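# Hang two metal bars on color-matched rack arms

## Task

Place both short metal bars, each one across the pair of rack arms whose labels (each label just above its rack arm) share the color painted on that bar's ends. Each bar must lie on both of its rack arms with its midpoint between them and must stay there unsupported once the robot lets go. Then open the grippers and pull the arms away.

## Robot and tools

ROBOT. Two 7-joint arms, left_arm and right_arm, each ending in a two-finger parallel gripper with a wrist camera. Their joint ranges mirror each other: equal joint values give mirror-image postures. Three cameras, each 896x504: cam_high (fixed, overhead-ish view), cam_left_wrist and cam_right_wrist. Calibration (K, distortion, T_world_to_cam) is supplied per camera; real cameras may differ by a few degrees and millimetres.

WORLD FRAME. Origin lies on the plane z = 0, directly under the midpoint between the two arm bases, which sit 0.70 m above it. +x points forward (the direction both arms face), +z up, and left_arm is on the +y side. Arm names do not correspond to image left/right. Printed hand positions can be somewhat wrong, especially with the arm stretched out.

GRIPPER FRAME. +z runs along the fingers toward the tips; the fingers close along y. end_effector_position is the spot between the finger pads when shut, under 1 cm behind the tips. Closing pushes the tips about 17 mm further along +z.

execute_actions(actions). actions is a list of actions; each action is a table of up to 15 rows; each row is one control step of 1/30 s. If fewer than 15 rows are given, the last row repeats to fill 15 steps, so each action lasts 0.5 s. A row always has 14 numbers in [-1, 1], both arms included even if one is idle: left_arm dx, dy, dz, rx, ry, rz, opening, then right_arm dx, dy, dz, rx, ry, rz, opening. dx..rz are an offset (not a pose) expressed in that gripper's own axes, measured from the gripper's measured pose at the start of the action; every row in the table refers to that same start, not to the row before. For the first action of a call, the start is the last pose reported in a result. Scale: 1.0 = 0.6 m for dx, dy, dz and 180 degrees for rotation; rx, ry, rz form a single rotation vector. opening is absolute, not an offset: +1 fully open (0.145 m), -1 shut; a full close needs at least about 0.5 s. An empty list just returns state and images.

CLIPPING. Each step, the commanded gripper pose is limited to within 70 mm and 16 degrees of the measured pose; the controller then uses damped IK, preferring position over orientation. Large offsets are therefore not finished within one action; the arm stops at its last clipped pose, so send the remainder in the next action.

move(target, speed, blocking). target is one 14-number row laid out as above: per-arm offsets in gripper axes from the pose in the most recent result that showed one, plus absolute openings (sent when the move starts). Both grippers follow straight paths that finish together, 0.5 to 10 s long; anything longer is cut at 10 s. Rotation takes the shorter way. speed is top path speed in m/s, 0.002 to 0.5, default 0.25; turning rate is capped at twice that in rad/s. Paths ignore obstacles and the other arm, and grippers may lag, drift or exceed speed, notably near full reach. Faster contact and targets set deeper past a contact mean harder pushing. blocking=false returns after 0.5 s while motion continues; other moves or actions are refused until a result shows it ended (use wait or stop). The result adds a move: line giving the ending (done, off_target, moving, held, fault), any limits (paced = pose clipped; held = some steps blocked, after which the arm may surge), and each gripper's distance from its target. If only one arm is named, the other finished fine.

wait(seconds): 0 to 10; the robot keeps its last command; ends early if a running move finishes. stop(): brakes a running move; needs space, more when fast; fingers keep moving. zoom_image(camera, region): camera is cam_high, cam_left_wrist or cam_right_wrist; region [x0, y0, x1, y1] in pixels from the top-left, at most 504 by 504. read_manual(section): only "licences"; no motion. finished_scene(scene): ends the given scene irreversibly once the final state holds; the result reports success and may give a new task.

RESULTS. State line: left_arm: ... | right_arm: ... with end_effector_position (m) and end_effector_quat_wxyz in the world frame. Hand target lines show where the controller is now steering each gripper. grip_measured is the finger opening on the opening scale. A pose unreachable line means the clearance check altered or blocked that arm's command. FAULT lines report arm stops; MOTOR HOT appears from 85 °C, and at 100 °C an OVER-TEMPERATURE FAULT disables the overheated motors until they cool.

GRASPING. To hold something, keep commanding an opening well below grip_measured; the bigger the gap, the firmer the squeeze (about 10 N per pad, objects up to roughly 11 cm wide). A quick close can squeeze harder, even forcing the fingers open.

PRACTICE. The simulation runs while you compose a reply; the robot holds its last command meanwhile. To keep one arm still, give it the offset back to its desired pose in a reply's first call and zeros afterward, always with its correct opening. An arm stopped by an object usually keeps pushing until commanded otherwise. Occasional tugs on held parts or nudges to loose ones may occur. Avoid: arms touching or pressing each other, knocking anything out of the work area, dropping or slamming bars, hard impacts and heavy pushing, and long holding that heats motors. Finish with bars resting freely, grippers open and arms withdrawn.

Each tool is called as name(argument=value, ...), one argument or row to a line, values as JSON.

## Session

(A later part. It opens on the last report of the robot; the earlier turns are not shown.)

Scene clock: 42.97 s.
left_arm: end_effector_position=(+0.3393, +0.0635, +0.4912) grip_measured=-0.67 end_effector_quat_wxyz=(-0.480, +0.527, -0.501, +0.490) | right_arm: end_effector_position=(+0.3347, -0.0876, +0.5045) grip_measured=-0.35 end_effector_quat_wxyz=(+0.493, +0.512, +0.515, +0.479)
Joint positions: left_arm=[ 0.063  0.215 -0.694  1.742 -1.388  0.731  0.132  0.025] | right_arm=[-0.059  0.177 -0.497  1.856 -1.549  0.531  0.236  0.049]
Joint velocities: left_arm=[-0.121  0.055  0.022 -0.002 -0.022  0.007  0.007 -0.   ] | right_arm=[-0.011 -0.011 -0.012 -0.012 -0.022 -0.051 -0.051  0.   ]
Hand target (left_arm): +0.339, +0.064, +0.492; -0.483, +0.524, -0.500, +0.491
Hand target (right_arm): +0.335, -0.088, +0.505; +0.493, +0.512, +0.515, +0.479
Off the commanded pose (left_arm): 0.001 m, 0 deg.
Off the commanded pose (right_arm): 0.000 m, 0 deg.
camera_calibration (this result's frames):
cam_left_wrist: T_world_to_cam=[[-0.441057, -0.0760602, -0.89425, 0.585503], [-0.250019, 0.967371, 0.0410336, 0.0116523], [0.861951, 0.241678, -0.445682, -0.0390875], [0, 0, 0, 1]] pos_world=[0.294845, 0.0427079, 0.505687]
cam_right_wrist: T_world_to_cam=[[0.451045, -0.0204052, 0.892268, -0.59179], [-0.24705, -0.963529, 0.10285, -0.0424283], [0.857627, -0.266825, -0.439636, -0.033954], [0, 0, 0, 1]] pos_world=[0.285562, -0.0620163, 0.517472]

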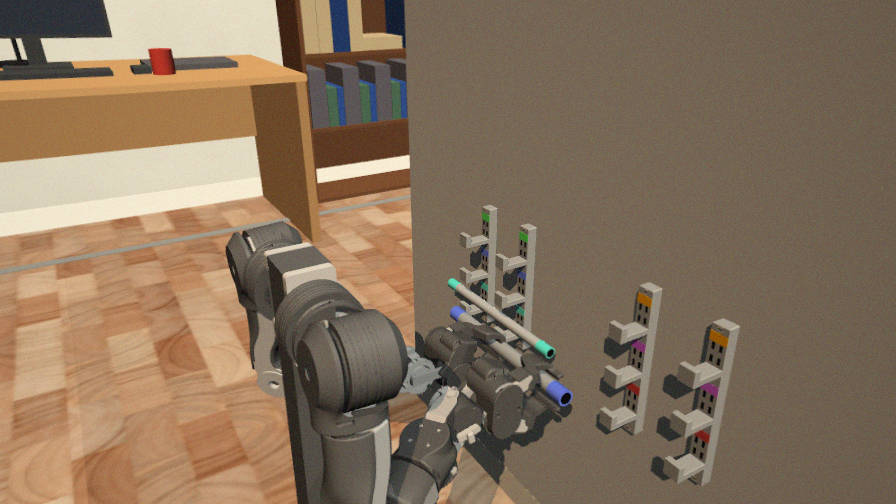

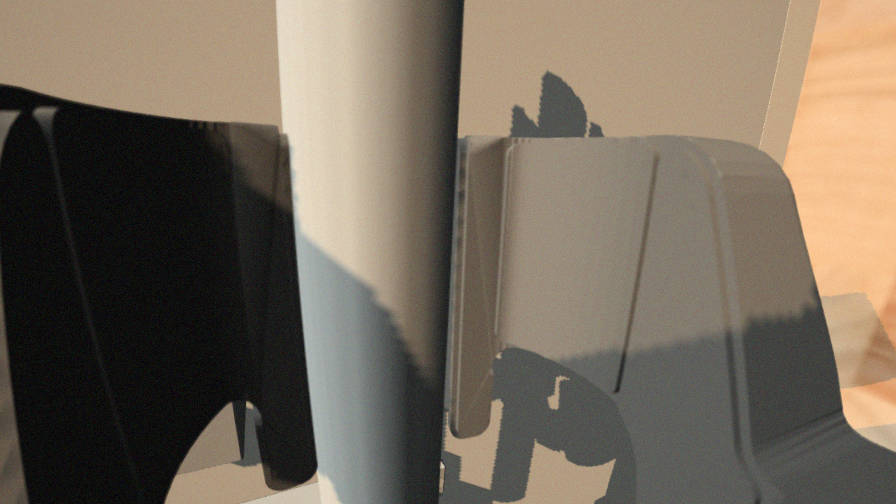

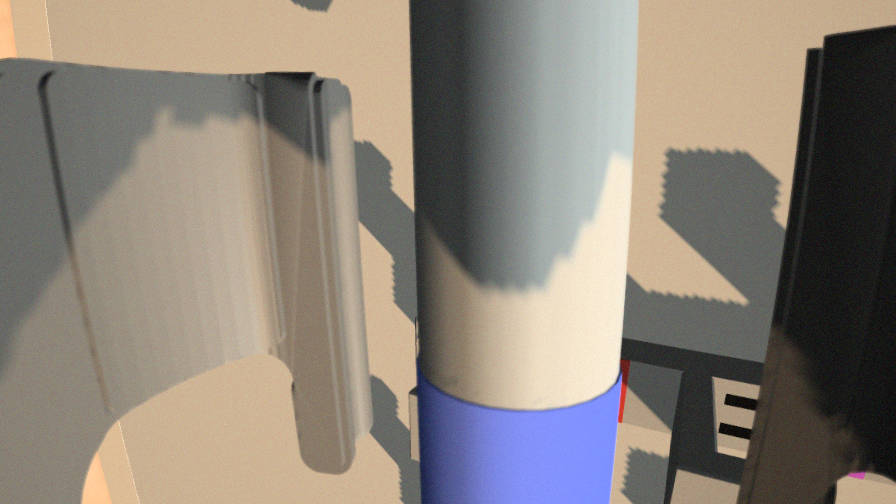

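move(
  target=[0,0,0,0.018,0,0,-1,-0.03,0,-0.11,0,0,0,-0.35],
  speed=0.06,
)

move(
  target=[-0.255,-0.135,0,0,0,0,-1,-0.3,0,0,0,0,0,-0.35],
  speed=0.08,
)

zoom_image(
  camera="cam_high",
  region=[340,180,600,380],
)

Scene clock: 45.13 s.
left_arm: end_effector_position=(+0.3394, +0.0649, +0.4882) grip_measured=-0.67 end_effector_quat_wxyz=(+0.491, -0.520, +0.490, -0.499) | right_arm: end_effector_position=(+0.2688, -0.1050, +0.5067) grip_measured=-0.35 end_effector_quat_wxyz=(+0.489, +0.514, +0.519, +0.476)
Joint positions: left_arm=[ 0.056  0.213 -0.695  1.704 -1.355  0.729  0.037  0.025] | right_arm=[-0.359  0.314 -0.503  2.109 -1.559  0.59   0.169  0.049]
Joint velocities: left_arm=[-0.033 -0.077 -0.002  0.002  0.022 -0.022 -0.037 -0.   ] | right_arm=[-0.011 -0.033  0.002 -0.002  0.022  0.007 -0.066 -0.   ]
Hand target (left_arm): +0.339, +0.064, +0.491; +0.495, -0.513, +0.487, -0.504
Hand target (right_arm): +0.269, -0.105, +0.510; +0.493, +0.512, +0.515, +0.479
Off the commanded pose (left_arm): 0.003 m, 1 deg.
Off the commanded pose (right_arm): 0.002 m, 1 deg.
joint sent to its limit (right arm) — the command would take joint 5 (forearm roll) past its lower limit, so that joint was sent only as far as its limit.
move: done
camera_calibration (this result's frames):
cam_left_wrist: T_world_to_cam=[[-0.406487, -0.0799609, -0.910151, 0.579268], [-0.257594, 0.965781, 0.0301971, 0.0184071], [0.876592, 0.246724, -0.413175, -0.0620112], [0, 0, 0, 1]] pos_world=[0.294565, 0.0438412, 0.501044]
cam_right_wrist: T_world_to_cam=[[0.462389, -0.0167376, 0.886519, -0.564167], [-0.242863, -0.963977, 0.108472, -0.0796939], [0.852768, -0.265459, -0.449797, 0.0254976], [0, 0, 0, 1]] pos_world=[0.219766, -0.0794973, 0.520258]

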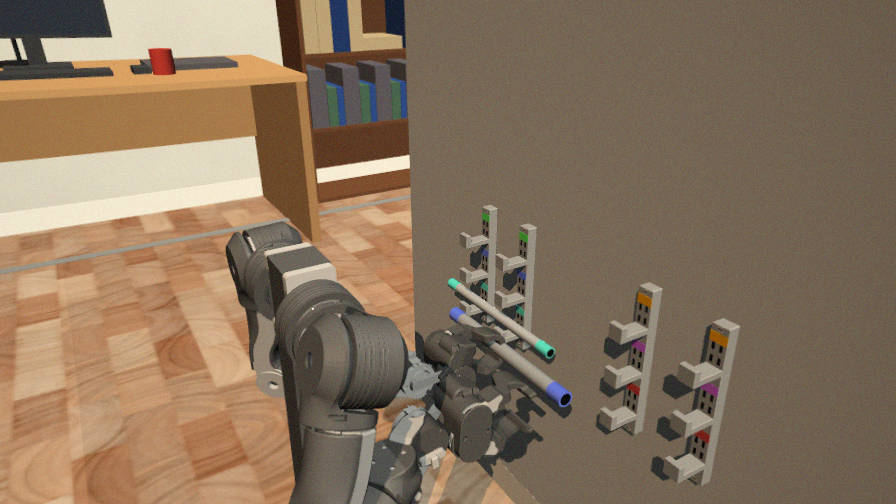

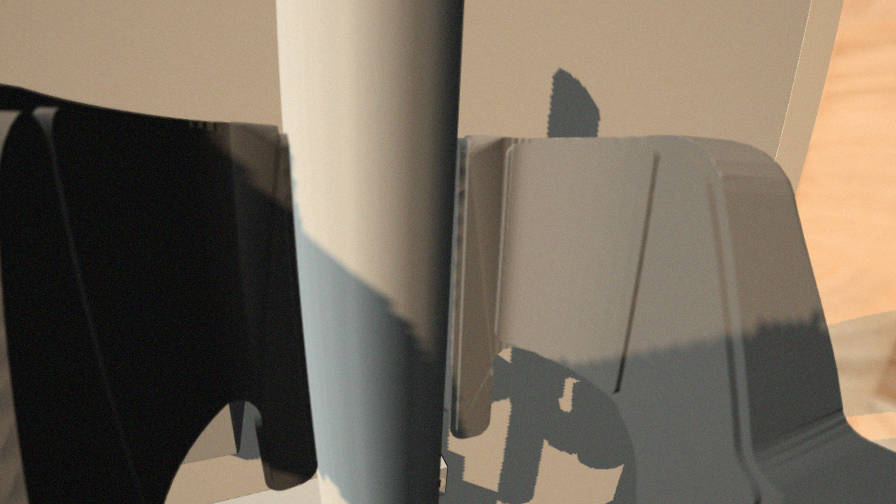

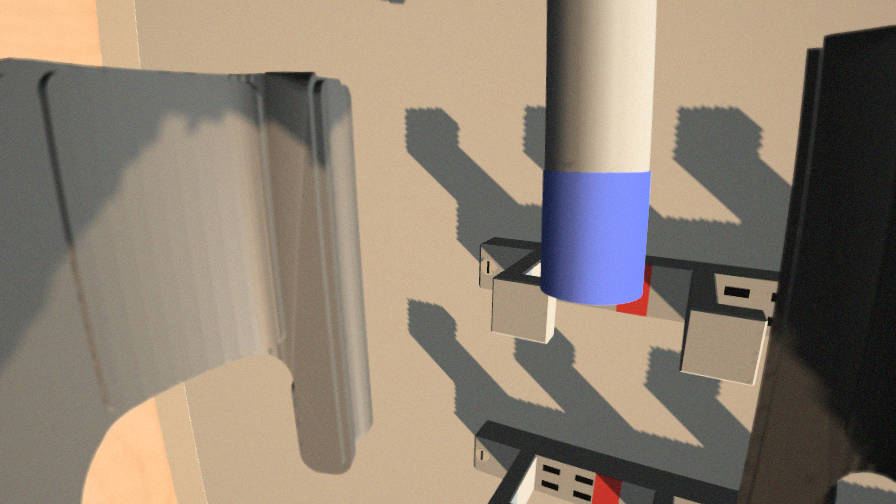

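Scene clock: 47.70 s.
left_arm: end_effector_position=(+0.3360, +0.2220, +0.5573) grip_measured=-0.68 end_effector_quat_wxyz=(-0.486, +0.528, -0.493, +0.491) | right_arm: end_effector_position=(+0.2708, -0.2809, +0.5124) grip_measured=-0.35 end_effector_quat_wxyz=(+0.489, +0.510, +0.524, +0.475)
Joint positions: left_arm=[-0.13   0.8   -0.184  2.046 -0.828  0.491  0.122  0.025] | right_arm=[-0.66   0.692  0.26   1.973 -0.868  0.073 -0.118  0.049]
Joint velocities: left_arm=[-0.077  0.099 -0.002  0.002 -0.081 -0.125  0.007 -0.   ] | right_arm=[-0.033 -0.033 -0.007  0.012 -0.051  0.022  0.007 -0.   ]
Hand target (left_arm): +0.336, +0.221, +0.562; -0.489, +0.522, -0.490, +0.497
Hand target (right_arm): +0.271, -0.281, +0.514; +0.490, +0.509, +0.522, +0.478
Off the commanded pose (left_arm): 0.006 m, 1 deg.
Off the commanded pose (right_arm): 0.006 m, 1 deg.
move: off_target (left_arm, right_arm)
camera_calibration (this result's frames):
cam_left_wrist: T_world_to_cam=[[-0.428376, -0.0845132, -0.89964, 0.655825], [-0.263822, 0.963934, 0.0350697, -0.136531], [0.864229, 0.252368, -0.435223, -0.0540751], [0, 0, 0, 1]] pos_world=[0.291653, 0.200679, 0.57126]
cam_right_wrist: T_world_to_cam=[[0.463365, -0.00589637, 0.886148, -0.570118], [-0.235493, -0.964842, 0.116719, -0.255923], [0.854304, -0.262765, -0.448463, -0.0206984], [0, 0, 0, 1]] pos_world=[0.221587, -0.255725, 0.525797]

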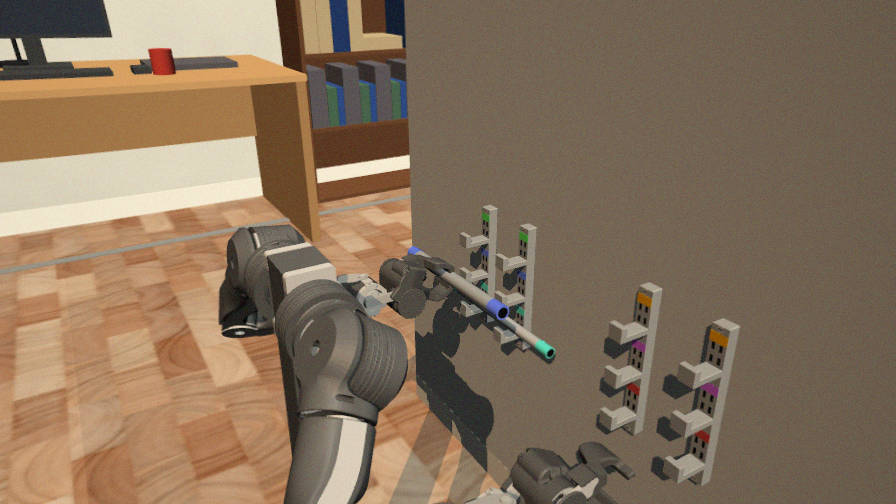

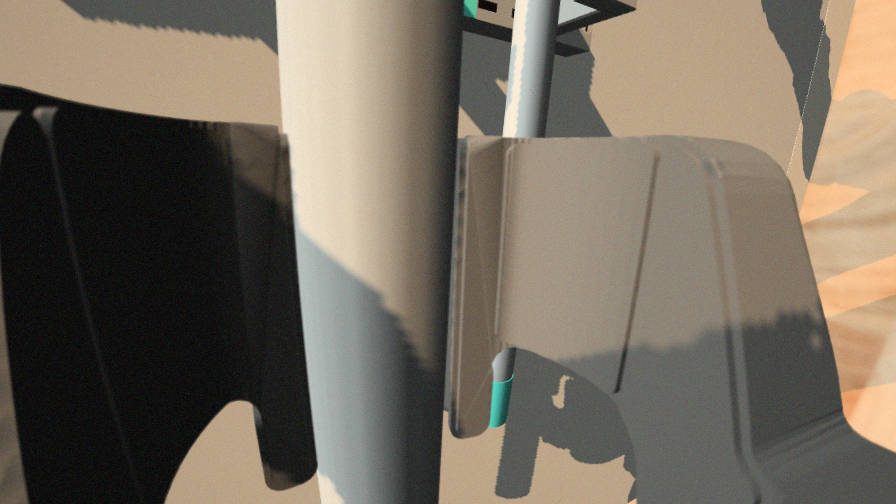

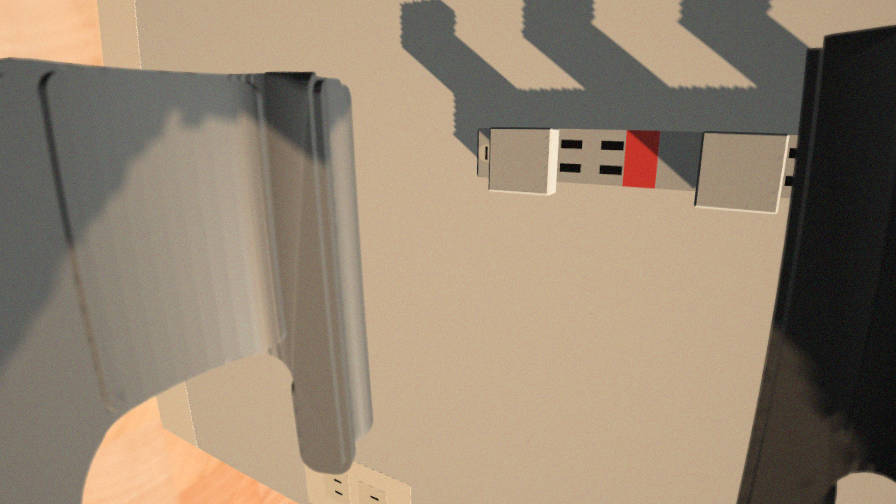

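Region (340, 180, 600, 380) of cam_high's 896x504 image, scaled by 1.938, with more detail than that image has; it fills the top 388 rows of this view, and the rest is white.

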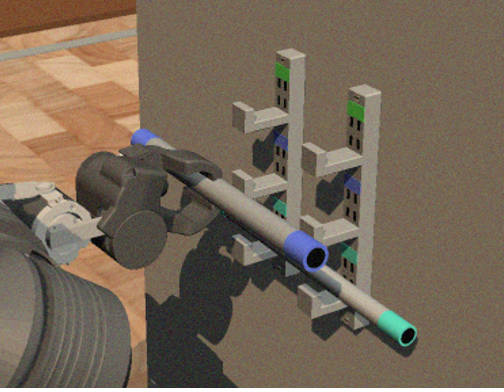

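move(
  target=[0.014,-0.028,0,0.014,0,0,-1,0,0,0,0,0,0,-0.35],
  speed=0.03,
)

move(
  target=[0,-0.006,0.09,0,0,0,-1,0,0,0,0,0,0,-0.35],
  speed=0.035,
)

zoom_image(
  camera="cam_high",
  region=[380,180,600,360],
)

Scene clock: 49.57 s.
left_arm: end_effector_position=(+0.3370, +0.2155, +0.5709) grip_measured=-0.68 end_effector_quat_wxyz=(+0.494, -0.521, +0.486, -0.498) | right_arm: end_effector_position=(+0.2708, -0.2809, +0.5124) grip_measured=-0.35 end_effector_quat_wxyz=(+0.489, +0.510, +0.524, +0.476)
Joint positions: left_arm=[-0.097  0.789 -0.197  2.079 -0.857  0.521  0.151  0.025] | right_arm=[-0.66   0.692  0.26   1.973 -0.868  0.073 -0.118  0.049]
Joint velocities: left_arm=[-0.033 -0.011 -0.002 -0.002 -0.051 -0.007  0.007 -0.   ] | right_arm=[-0.099 -0.077  0.002  0.007  0.037 -0.037 -0.007 -0.   ]
Hand target (left_arm): +0.337, +0.214, +0.574; +0.498, -0.517, +0.483, -0.502
Hand target (right_arm): +0.271, -0.281, +0.512; +0.489, +0.510, +0.524, +0.475
Off the commanded pose (left_arm): 0.004 m, 1 deg.
Off the commanded pose (right_arm): 0.000 m, 0 deg.
move: off_target (left_arm)
camera_calibration (this result's frames):
cam_left_wrist: T_world_to_cam=[[-0.400738, -0.0846791, -0.912271, 0.665876], [-0.266763, 0.963362, 0.0277611, -0.125174], [0.876496, 0.254485, -0.408645, -0.0671216], [0, 0, 0, 1]] pos_world=[0.292282, 0.194055, 0.583506]
cam_right_wrist: T_world_to_cam=[[0.463376, -0.0057857, 0.886143, -0.570085], [-0.23513, -0.964938, 0.116653, -0.255954], [0.854398, -0.262413, -0.44849, -0.0205959], [0, 0, 0, 1]] pos_world=[0.221579, -0.255683, 0.525798]

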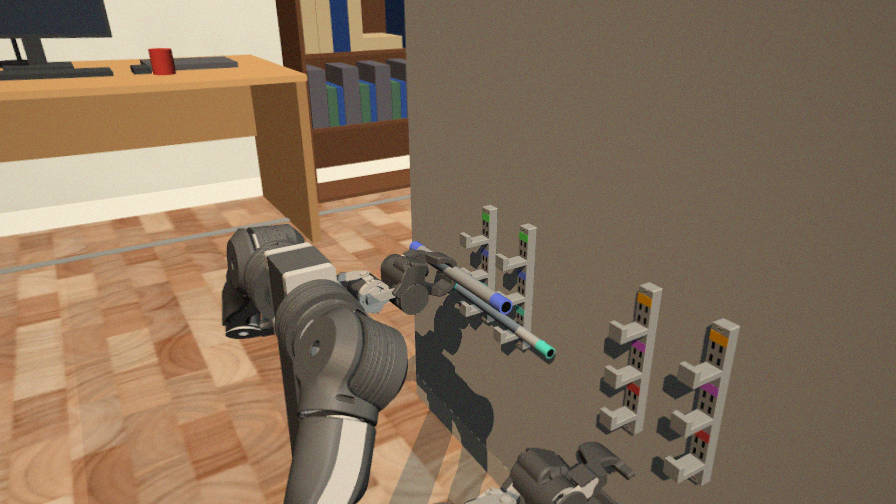

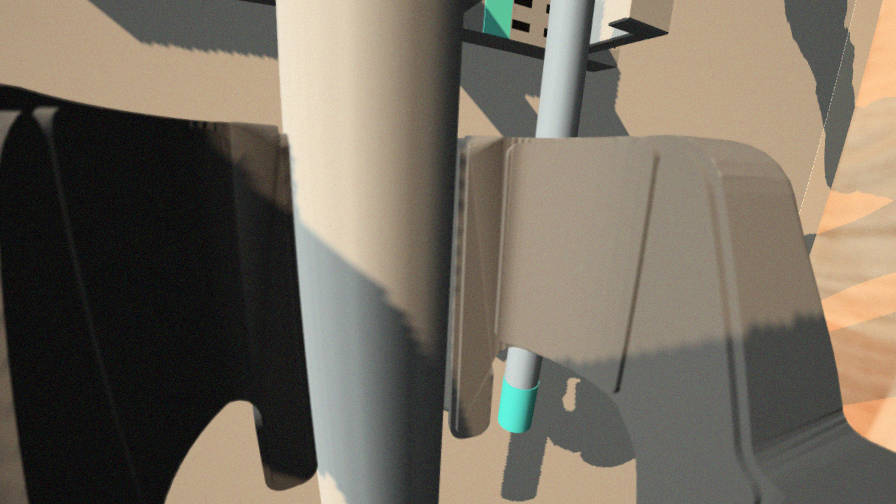

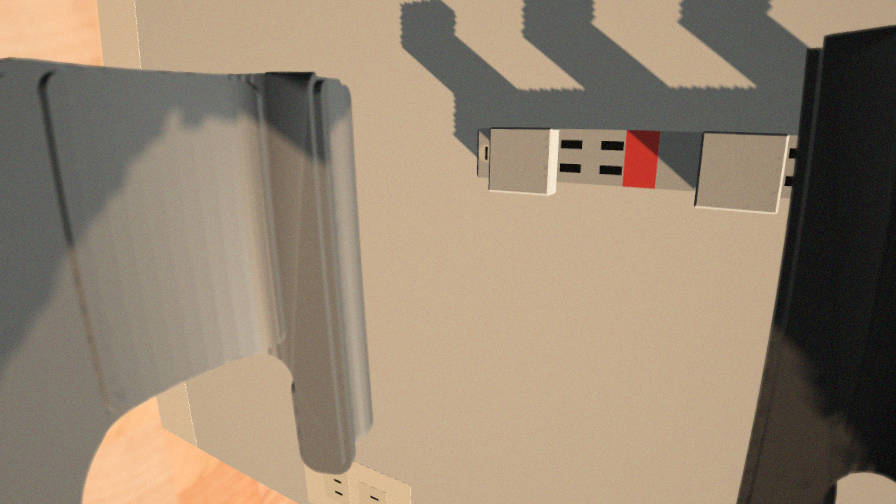

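Scene clock: 51.33 s.
left_arm: end_effector_position=(+0.3882, +0.2190, +0.5723) grip_measured=-0.67 end_effector_quat_wxyz=(+0.498, -0.524, +0.485, -0.493) | right_arm: end_effector_position=(+0.2708, -0.2809, +0.5124) grip_measured=-0.35 end_effector_quat_wxyz=(+0.489, +0.510, +0.524, +0.476)
Joint positions: left_arm=[ 0.197  0.728 -0.327  1.849 -0.861  0.476  0.202  0.025] | right_arm=[-0.66   0.692  0.26   1.973 -0.868  0.073 -0.118  0.049]
Joint velocities: left_arm=[-0.055 -0.187 -0.007 -0.007 -0.095 -0.051  0.007 -0.   ] | right_arm=[-0.011  0.033 -0.002  0.007  0.007 -0.037  0.022  0.   ]
Hand target (left_arm): +0.391, +0.218, +0.575; +0.495, -0.520, +0.486, -0.498
Hand target (right_arm): +0.271, -0.281, +0.512; +0.489, +0.510, +0.524, +0.476
Off the commanded pose (left_arm): 0.004 m, 1 deg.
Off the commanded pose (right_arm): 0.000 m, 0 deg.
move: off_target (left_arm)
camera_calibration (this result's frames):
cam_left_wrist: T_world_to_cam=[[-0.403231, -0.0849107, -0.91115, 0.688337], [-0.278223, 0.959926, 0.0336715, -0.113069], [0.871778, 0.26708, -0.410696, -0.112018], [0, 0, 0, 1]] pos_world=[0.343755, 0.196903, 0.58498]
cam_right_wrist: T_world_to_cam=[[0.463376, -0.0057857, 0.886143, -0.570085], [-0.23513, -0.964938, 0.116653, -0.255954], [0.854398, -0.262413, -0.44849, -0.0205959], [0, 0, 0, 1]] pos_world=[0.221579, -0.255683, 0.525798]

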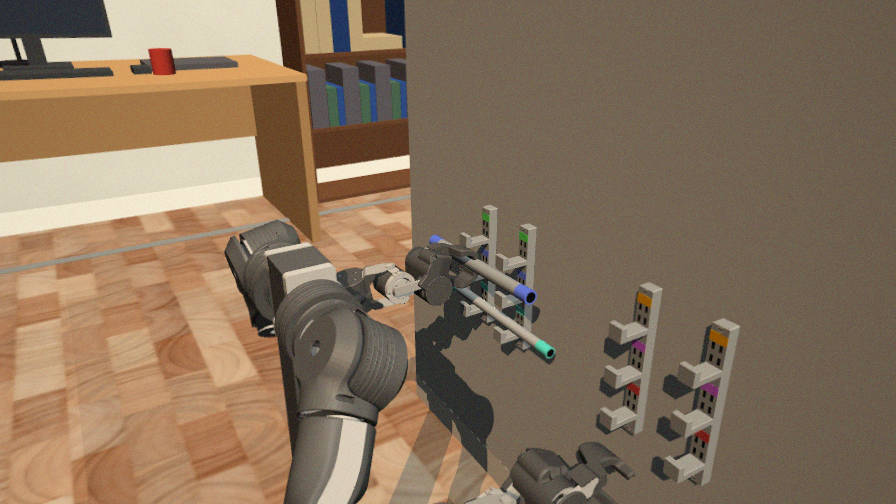

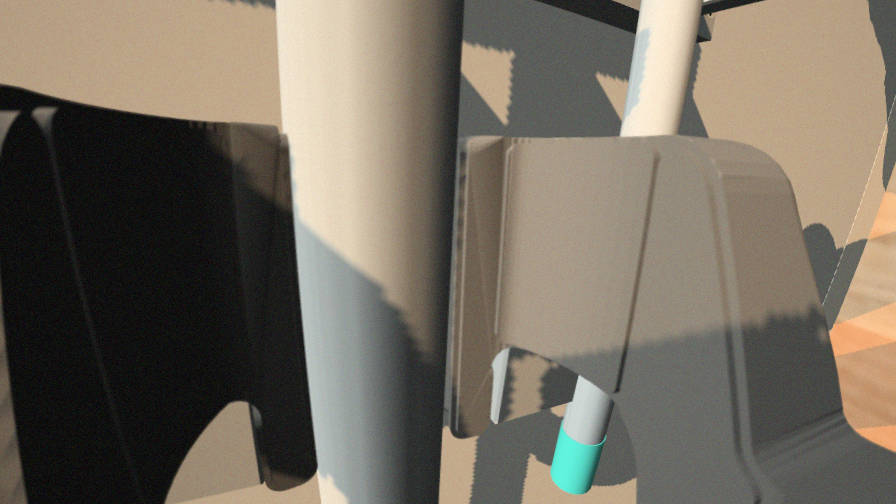

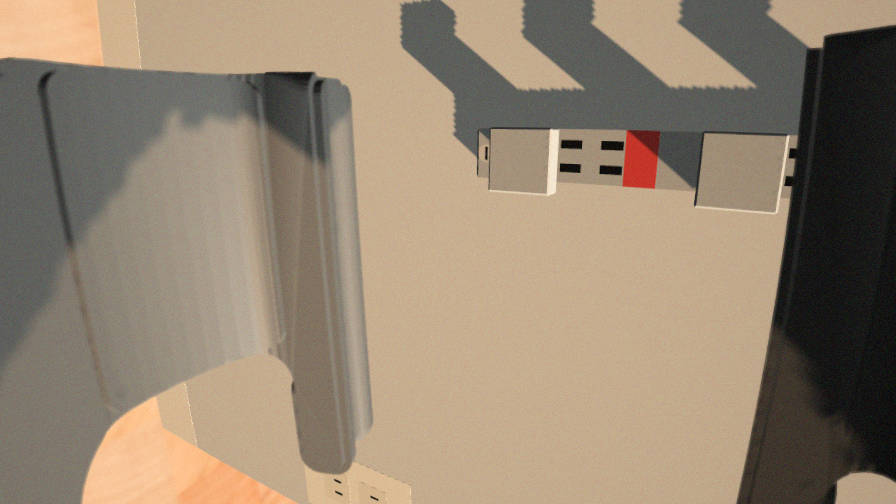

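Region (380, 180, 600, 360) of cam_high's 896x504 image, scaled by 2.291, with more detail than that image has; it fills the top 412 rows of this view, and the rest is white.

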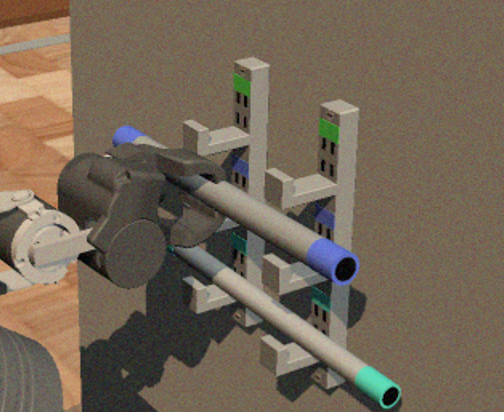

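move(
  target=[0.011,0,0,0.006,0.014,0,-1,0,0,0,0,0,0,-0.35],
  speed=0.02,
)

move(
  target=[0,-0.004,0.068,0,0,0,-1,0,0,0,0,0,0,-0.35],
  speed=0.03,
)

zoom_image(
  camera="cam_high",
  region=[380,180,600,360],
)

Scene clock: 53.57 s.
left_arm: end_effector_position=(+0.3875, +0.2184, +0.5720) grip_measured=-0.67 end_effector_quat_wxyz=(+0.499, -0.516, +0.484, -0.500) | right_arm: end_effector_position=(+0.2708, -0.2809, +0.5124) grip_measured=-0.35 end_effector_quat_wxyz=(+0.489, +0.510, +0.524, +0.476)
Joint positions: left_arm=[ 0.19   0.736 -0.334  1.843 -0.847  0.464  0.163  0.025] | right_arm=[-0.66   0.692  0.26   1.973 -0.868  0.073 -0.118  0.049]
Joint velocities: left_arm=[ 0.011  0.099 -0.012  0.002 -0.007 -0.051 -0.051  0.   ] | right_arm=[-0.121  0.011 -0.002 -0.022 -0.037 -0.007 -0.037  0.   ]
Hand target (left_arm): +0.388, +0.212, +0.572; +0.492, -0.508, +0.491, -0.509
Hand target (right_arm): +0.271, -0.281, +0.512; +0.489, +0.510, +0.524, +0.476
Off the commanded pose (left_arm): 0.006 m, 2 deg.
Off the commanded pose (right_arm): 0.000 m, 0 deg.
move: off_target (left_arm)
camera_calibration (this result's frames):
cam_left_wrist: T_world_to_cam=[[-0.388496, -0.0796123, -0.918005, 0.684822], [-0.267876, 0.962991, 0.0298502, -0.115177], [0.881654, 0.257508, -0.395444, -0.121853], [0, 0, 0, 1]] pos_world=[0.342629, 0.196812, 0.583922]
cam_right_wrist: T_world_to_cam=[[0.463376, -0.0057857, 0.886143, -0.570085], [-0.23513, -0.964938, 0.116653, -0.255954], [0.854398, -0.262413, -0.44849, -0.0205959], [0, 0, 0, 1]] pos_world=[0.221579, -0.255683, 0.525798]

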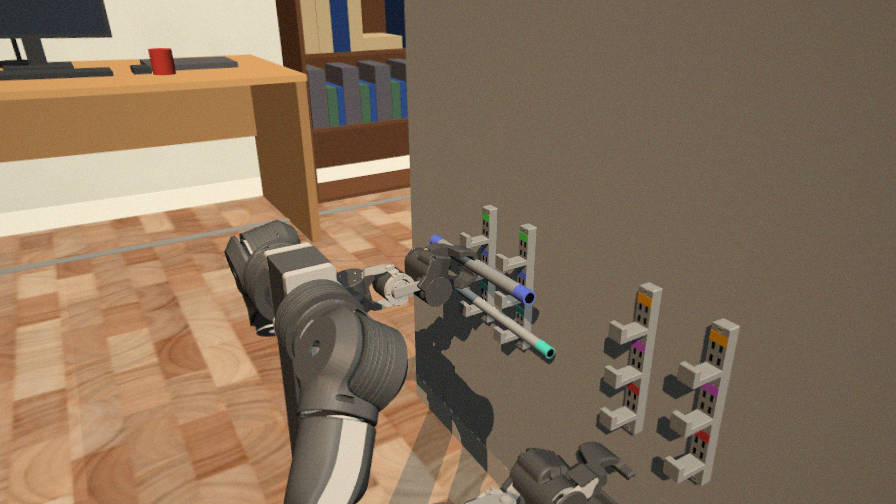

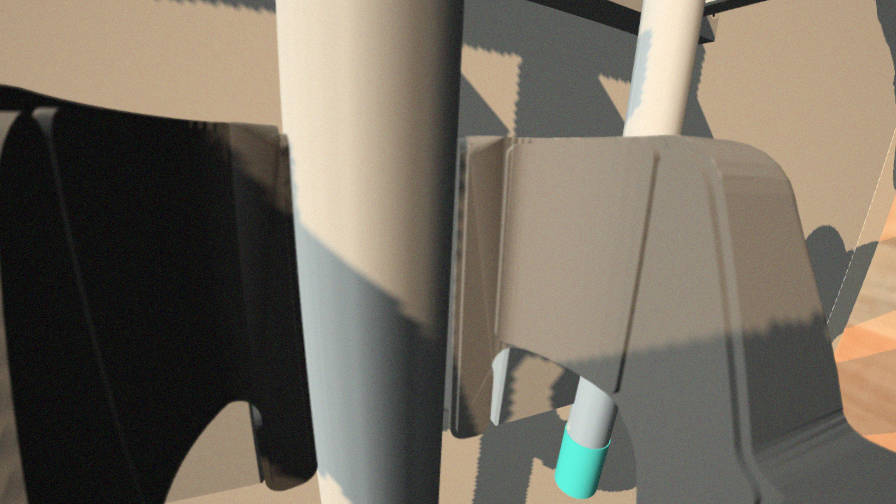

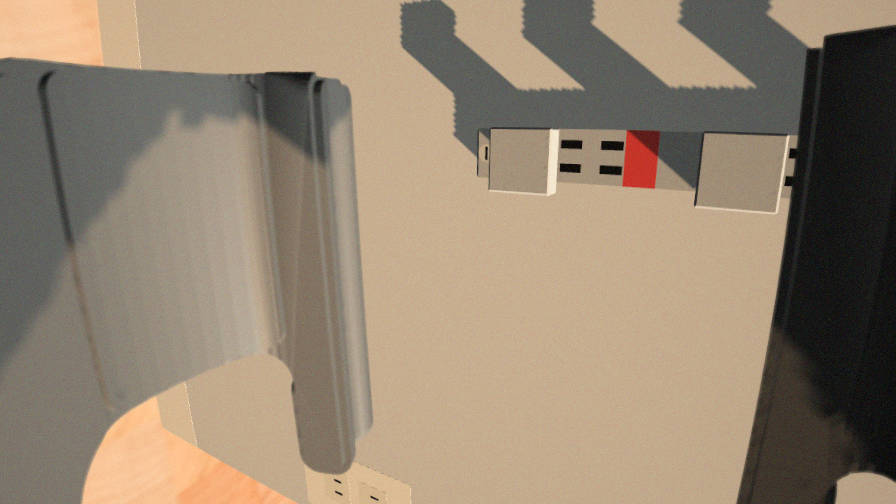

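Scene clock: 55.17 s.
left_arm: end_effector_position=(+0.4225, +0.2219, +0.5713) grip_measured=-0.67 end_effector_quat_wxyz=(+0.507, -0.519, +0.481, -0.492) | right_arm: end_effector_position=(+0.2708, -0.2809, +0.5124) grip_measured=-0.35 end_effector_quat_wxyz=(+0.489, +0.510, +0.524, +0.476)
Joint positions: left_arm=[ 0.366  0.677 -0.414  1.659 -0.86   0.433  0.164  0.025] | right_arm=[-0.66   0.692  0.26   1.973 -0.868  0.073 -0.118  0.049]
Joint velocities: left_arm=[-0.077  0.033  0.007 -0.007 -0.037 -0.007  0.022 -0.   ] | right_arm=[ 0.011 -0.011  0.007 -0.002  0.066  0.007 -0.051  0.   ]
Hand target (left_arm): +0.428, +0.220, +0.575; +0.500, -0.515, +0.484, -0.500
Hand target (right_arm): +0.271, -0.281, +0.512; +0.489, +0.510, +0.524, +0.476
Off the commanded pose (left_arm): 0.007 m, 1 deg.
Off the commanded pose (right_arm): 0.000 m, 0 deg.
move: off_target (left_arm)
camera_calibration (this result's frames):
cam_left_wrist: T_world_to_cam=[[-0.387925, -0.0773845, -0.918437, 0.697515], [-0.288155, 0.956701, 0.0411009, -0.105682], [0.875489, 0.280596, -0.393427, -0.157553], [0, 0, 0, 1]] pos_world=[0.378067, 0.199291, 0.582982]
cam_right_wrist: T_world_to_cam=[[0.463376, -0.0057857, 0.886143, -0.570085], [-0.23513, -0.964938, 0.116653, -0.255954], [0.854398, -0.262413, -0.44849, -0.0205959], [0, 0, 0, 1]] pos_world=[0.221579, -0.255683, 0.525798]

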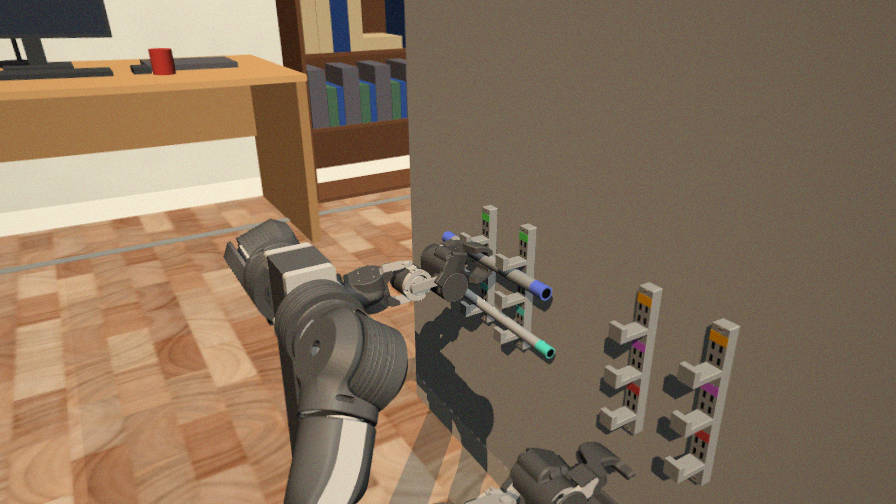

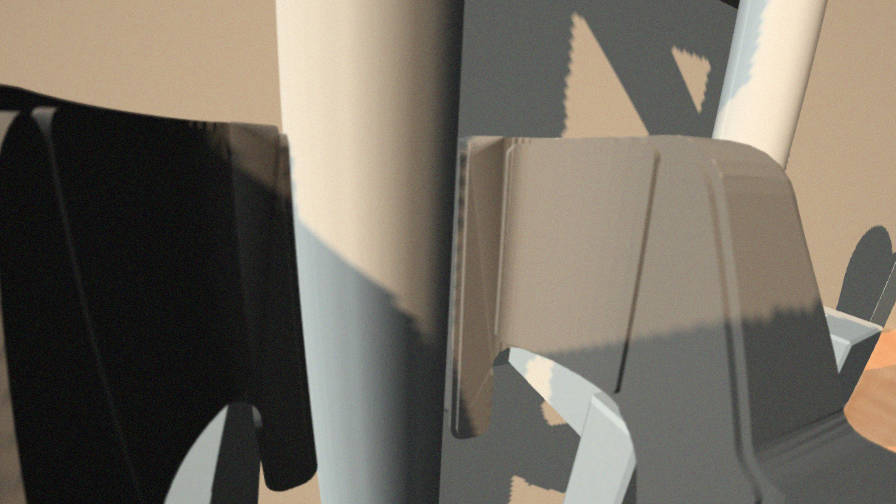

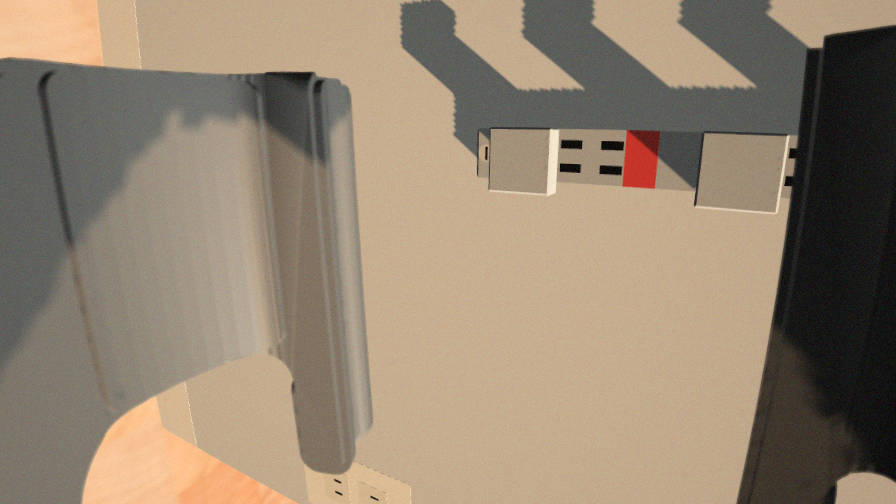

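Region (380, 180, 600, 360) of cam_high's 896x504 image, scaled by 2.291, with more detail than that image has; it fills the top 412 rows of this view, and the rest is white.

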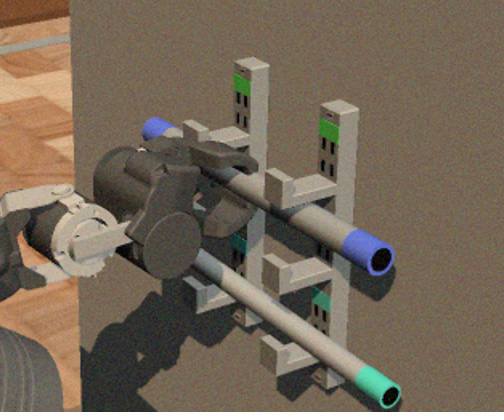

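move(
  target=[0.025,-0.003,0.015,0,0.02,0,-1,0,0,0,0,0,0,-0.35],
  speed=0.02,
)

zoom_image(
  camera="cam_high",
  region=[380,180,600,360],
)

Scene clock: 57.33 s.
left_arm: end_effector_position=(+0.4236, +0.2210, +0.5700) grip_measured=-0.67 end_effector_quat_wxyz=(+0.516, -0.517, +0.484, -0.482) | right_arm: end_effector_position=(+0.2708, -0.2809, +0.5124) grip_measured=-0.35 end_effector_quat_wxyz=(+0.489, +0.510, +0.524, +0.476)
Joint positions: left_arm=[ 0.411  0.722 -0.508  1.653 -0.816  0.498  0.131  0.025] | right_arm=[-0.66   0.692  0.26   1.973 -0.868  0.073 -0.118  0.049]
Joint velocities: left_arm=[ 0.055  0.077 -0.085 -0.022  0.051  0.007 -0.022 -0.   ] | right_arm=[ 0.033 -0.011  0.007  0.002 -0.022 -0.022 -0.022 -0.   ]
Hand target (left_arm): +0.431, +0.208, +0.574; +0.493, -0.504, +0.497, -0.507
Hand target (right_arm): +0.271, -0.281, +0.512; +0.489, +0.510, +0.524, +0.476
Off the commanded pose (left_arm): 0.016 m, 5 deg.
Off the commanded pose (right_arm): 0.000 m, 0 deg.
move: off_target (left_arm)
camera_calibration (this result's frames):
cam_left_wrist: T_world_to_cam=[[-0.39005, -0.0626288, -0.918661, 0.69443], [-0.301633, 0.951326, 0.0632134, -0.1101], [0.869987, 0.301755, -0.389956, -0.163156], [0, 0, 0, 1]] pos_world=[0.379597, 0.197465, 0.581282]
cam_right_wrist: T_world_to_cam=[[0.463376, -0.0057857, 0.886143, -0.570085], [-0.23513, -0.964938, 0.116653, -0.255954], [0.854398, -0.262413, -0.44849, -0.0205959], [0, 0, 0, 1]] pos_world=[0.221579, -0.255683, 0.525798]

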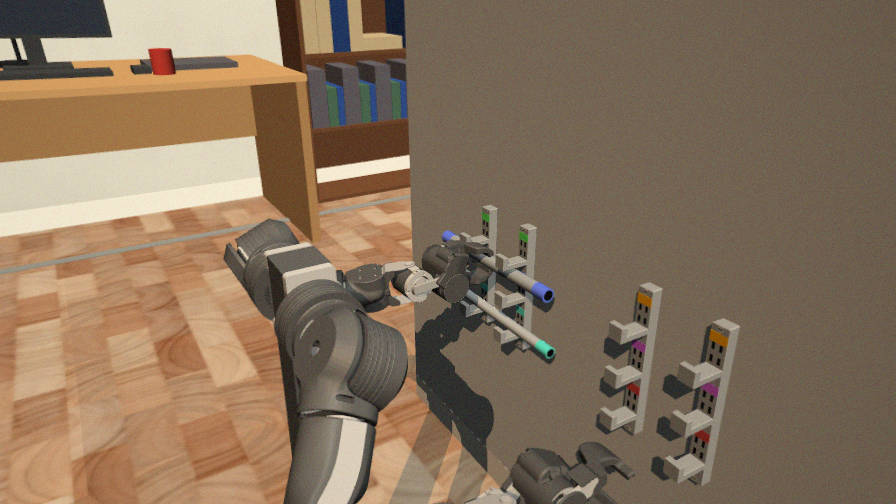

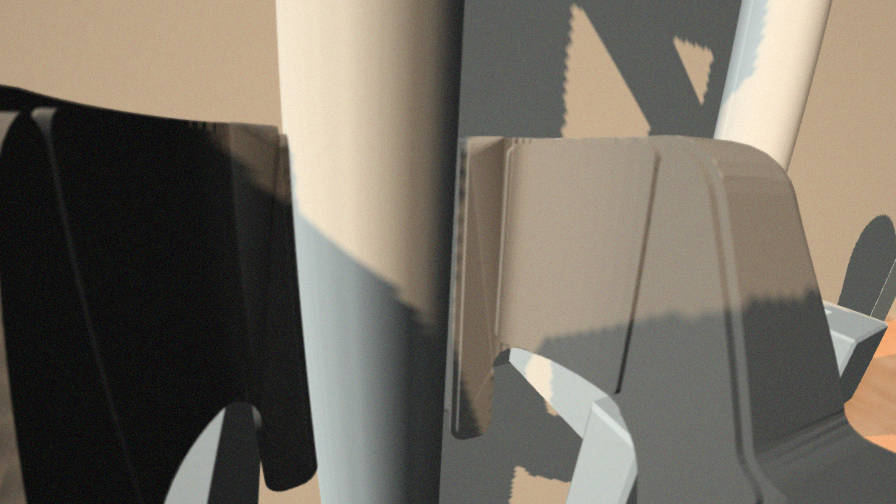

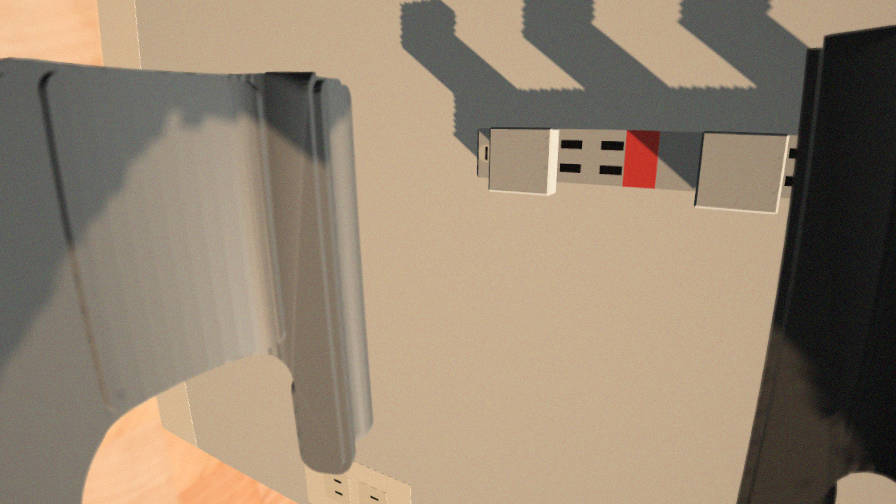

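Region (380, 180, 600, 360) of cam_high's 896x504 image, scaled by 2.291, with more detail than that image has; it fills the top 412 rows of this view, and the rest is white.

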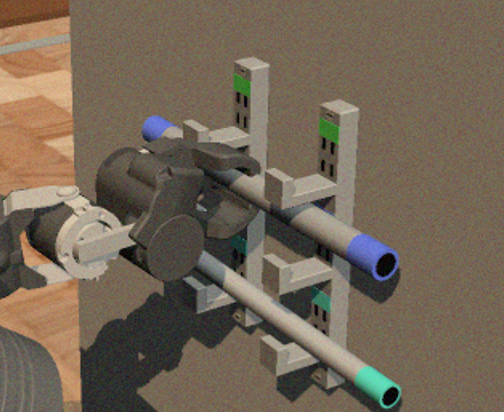

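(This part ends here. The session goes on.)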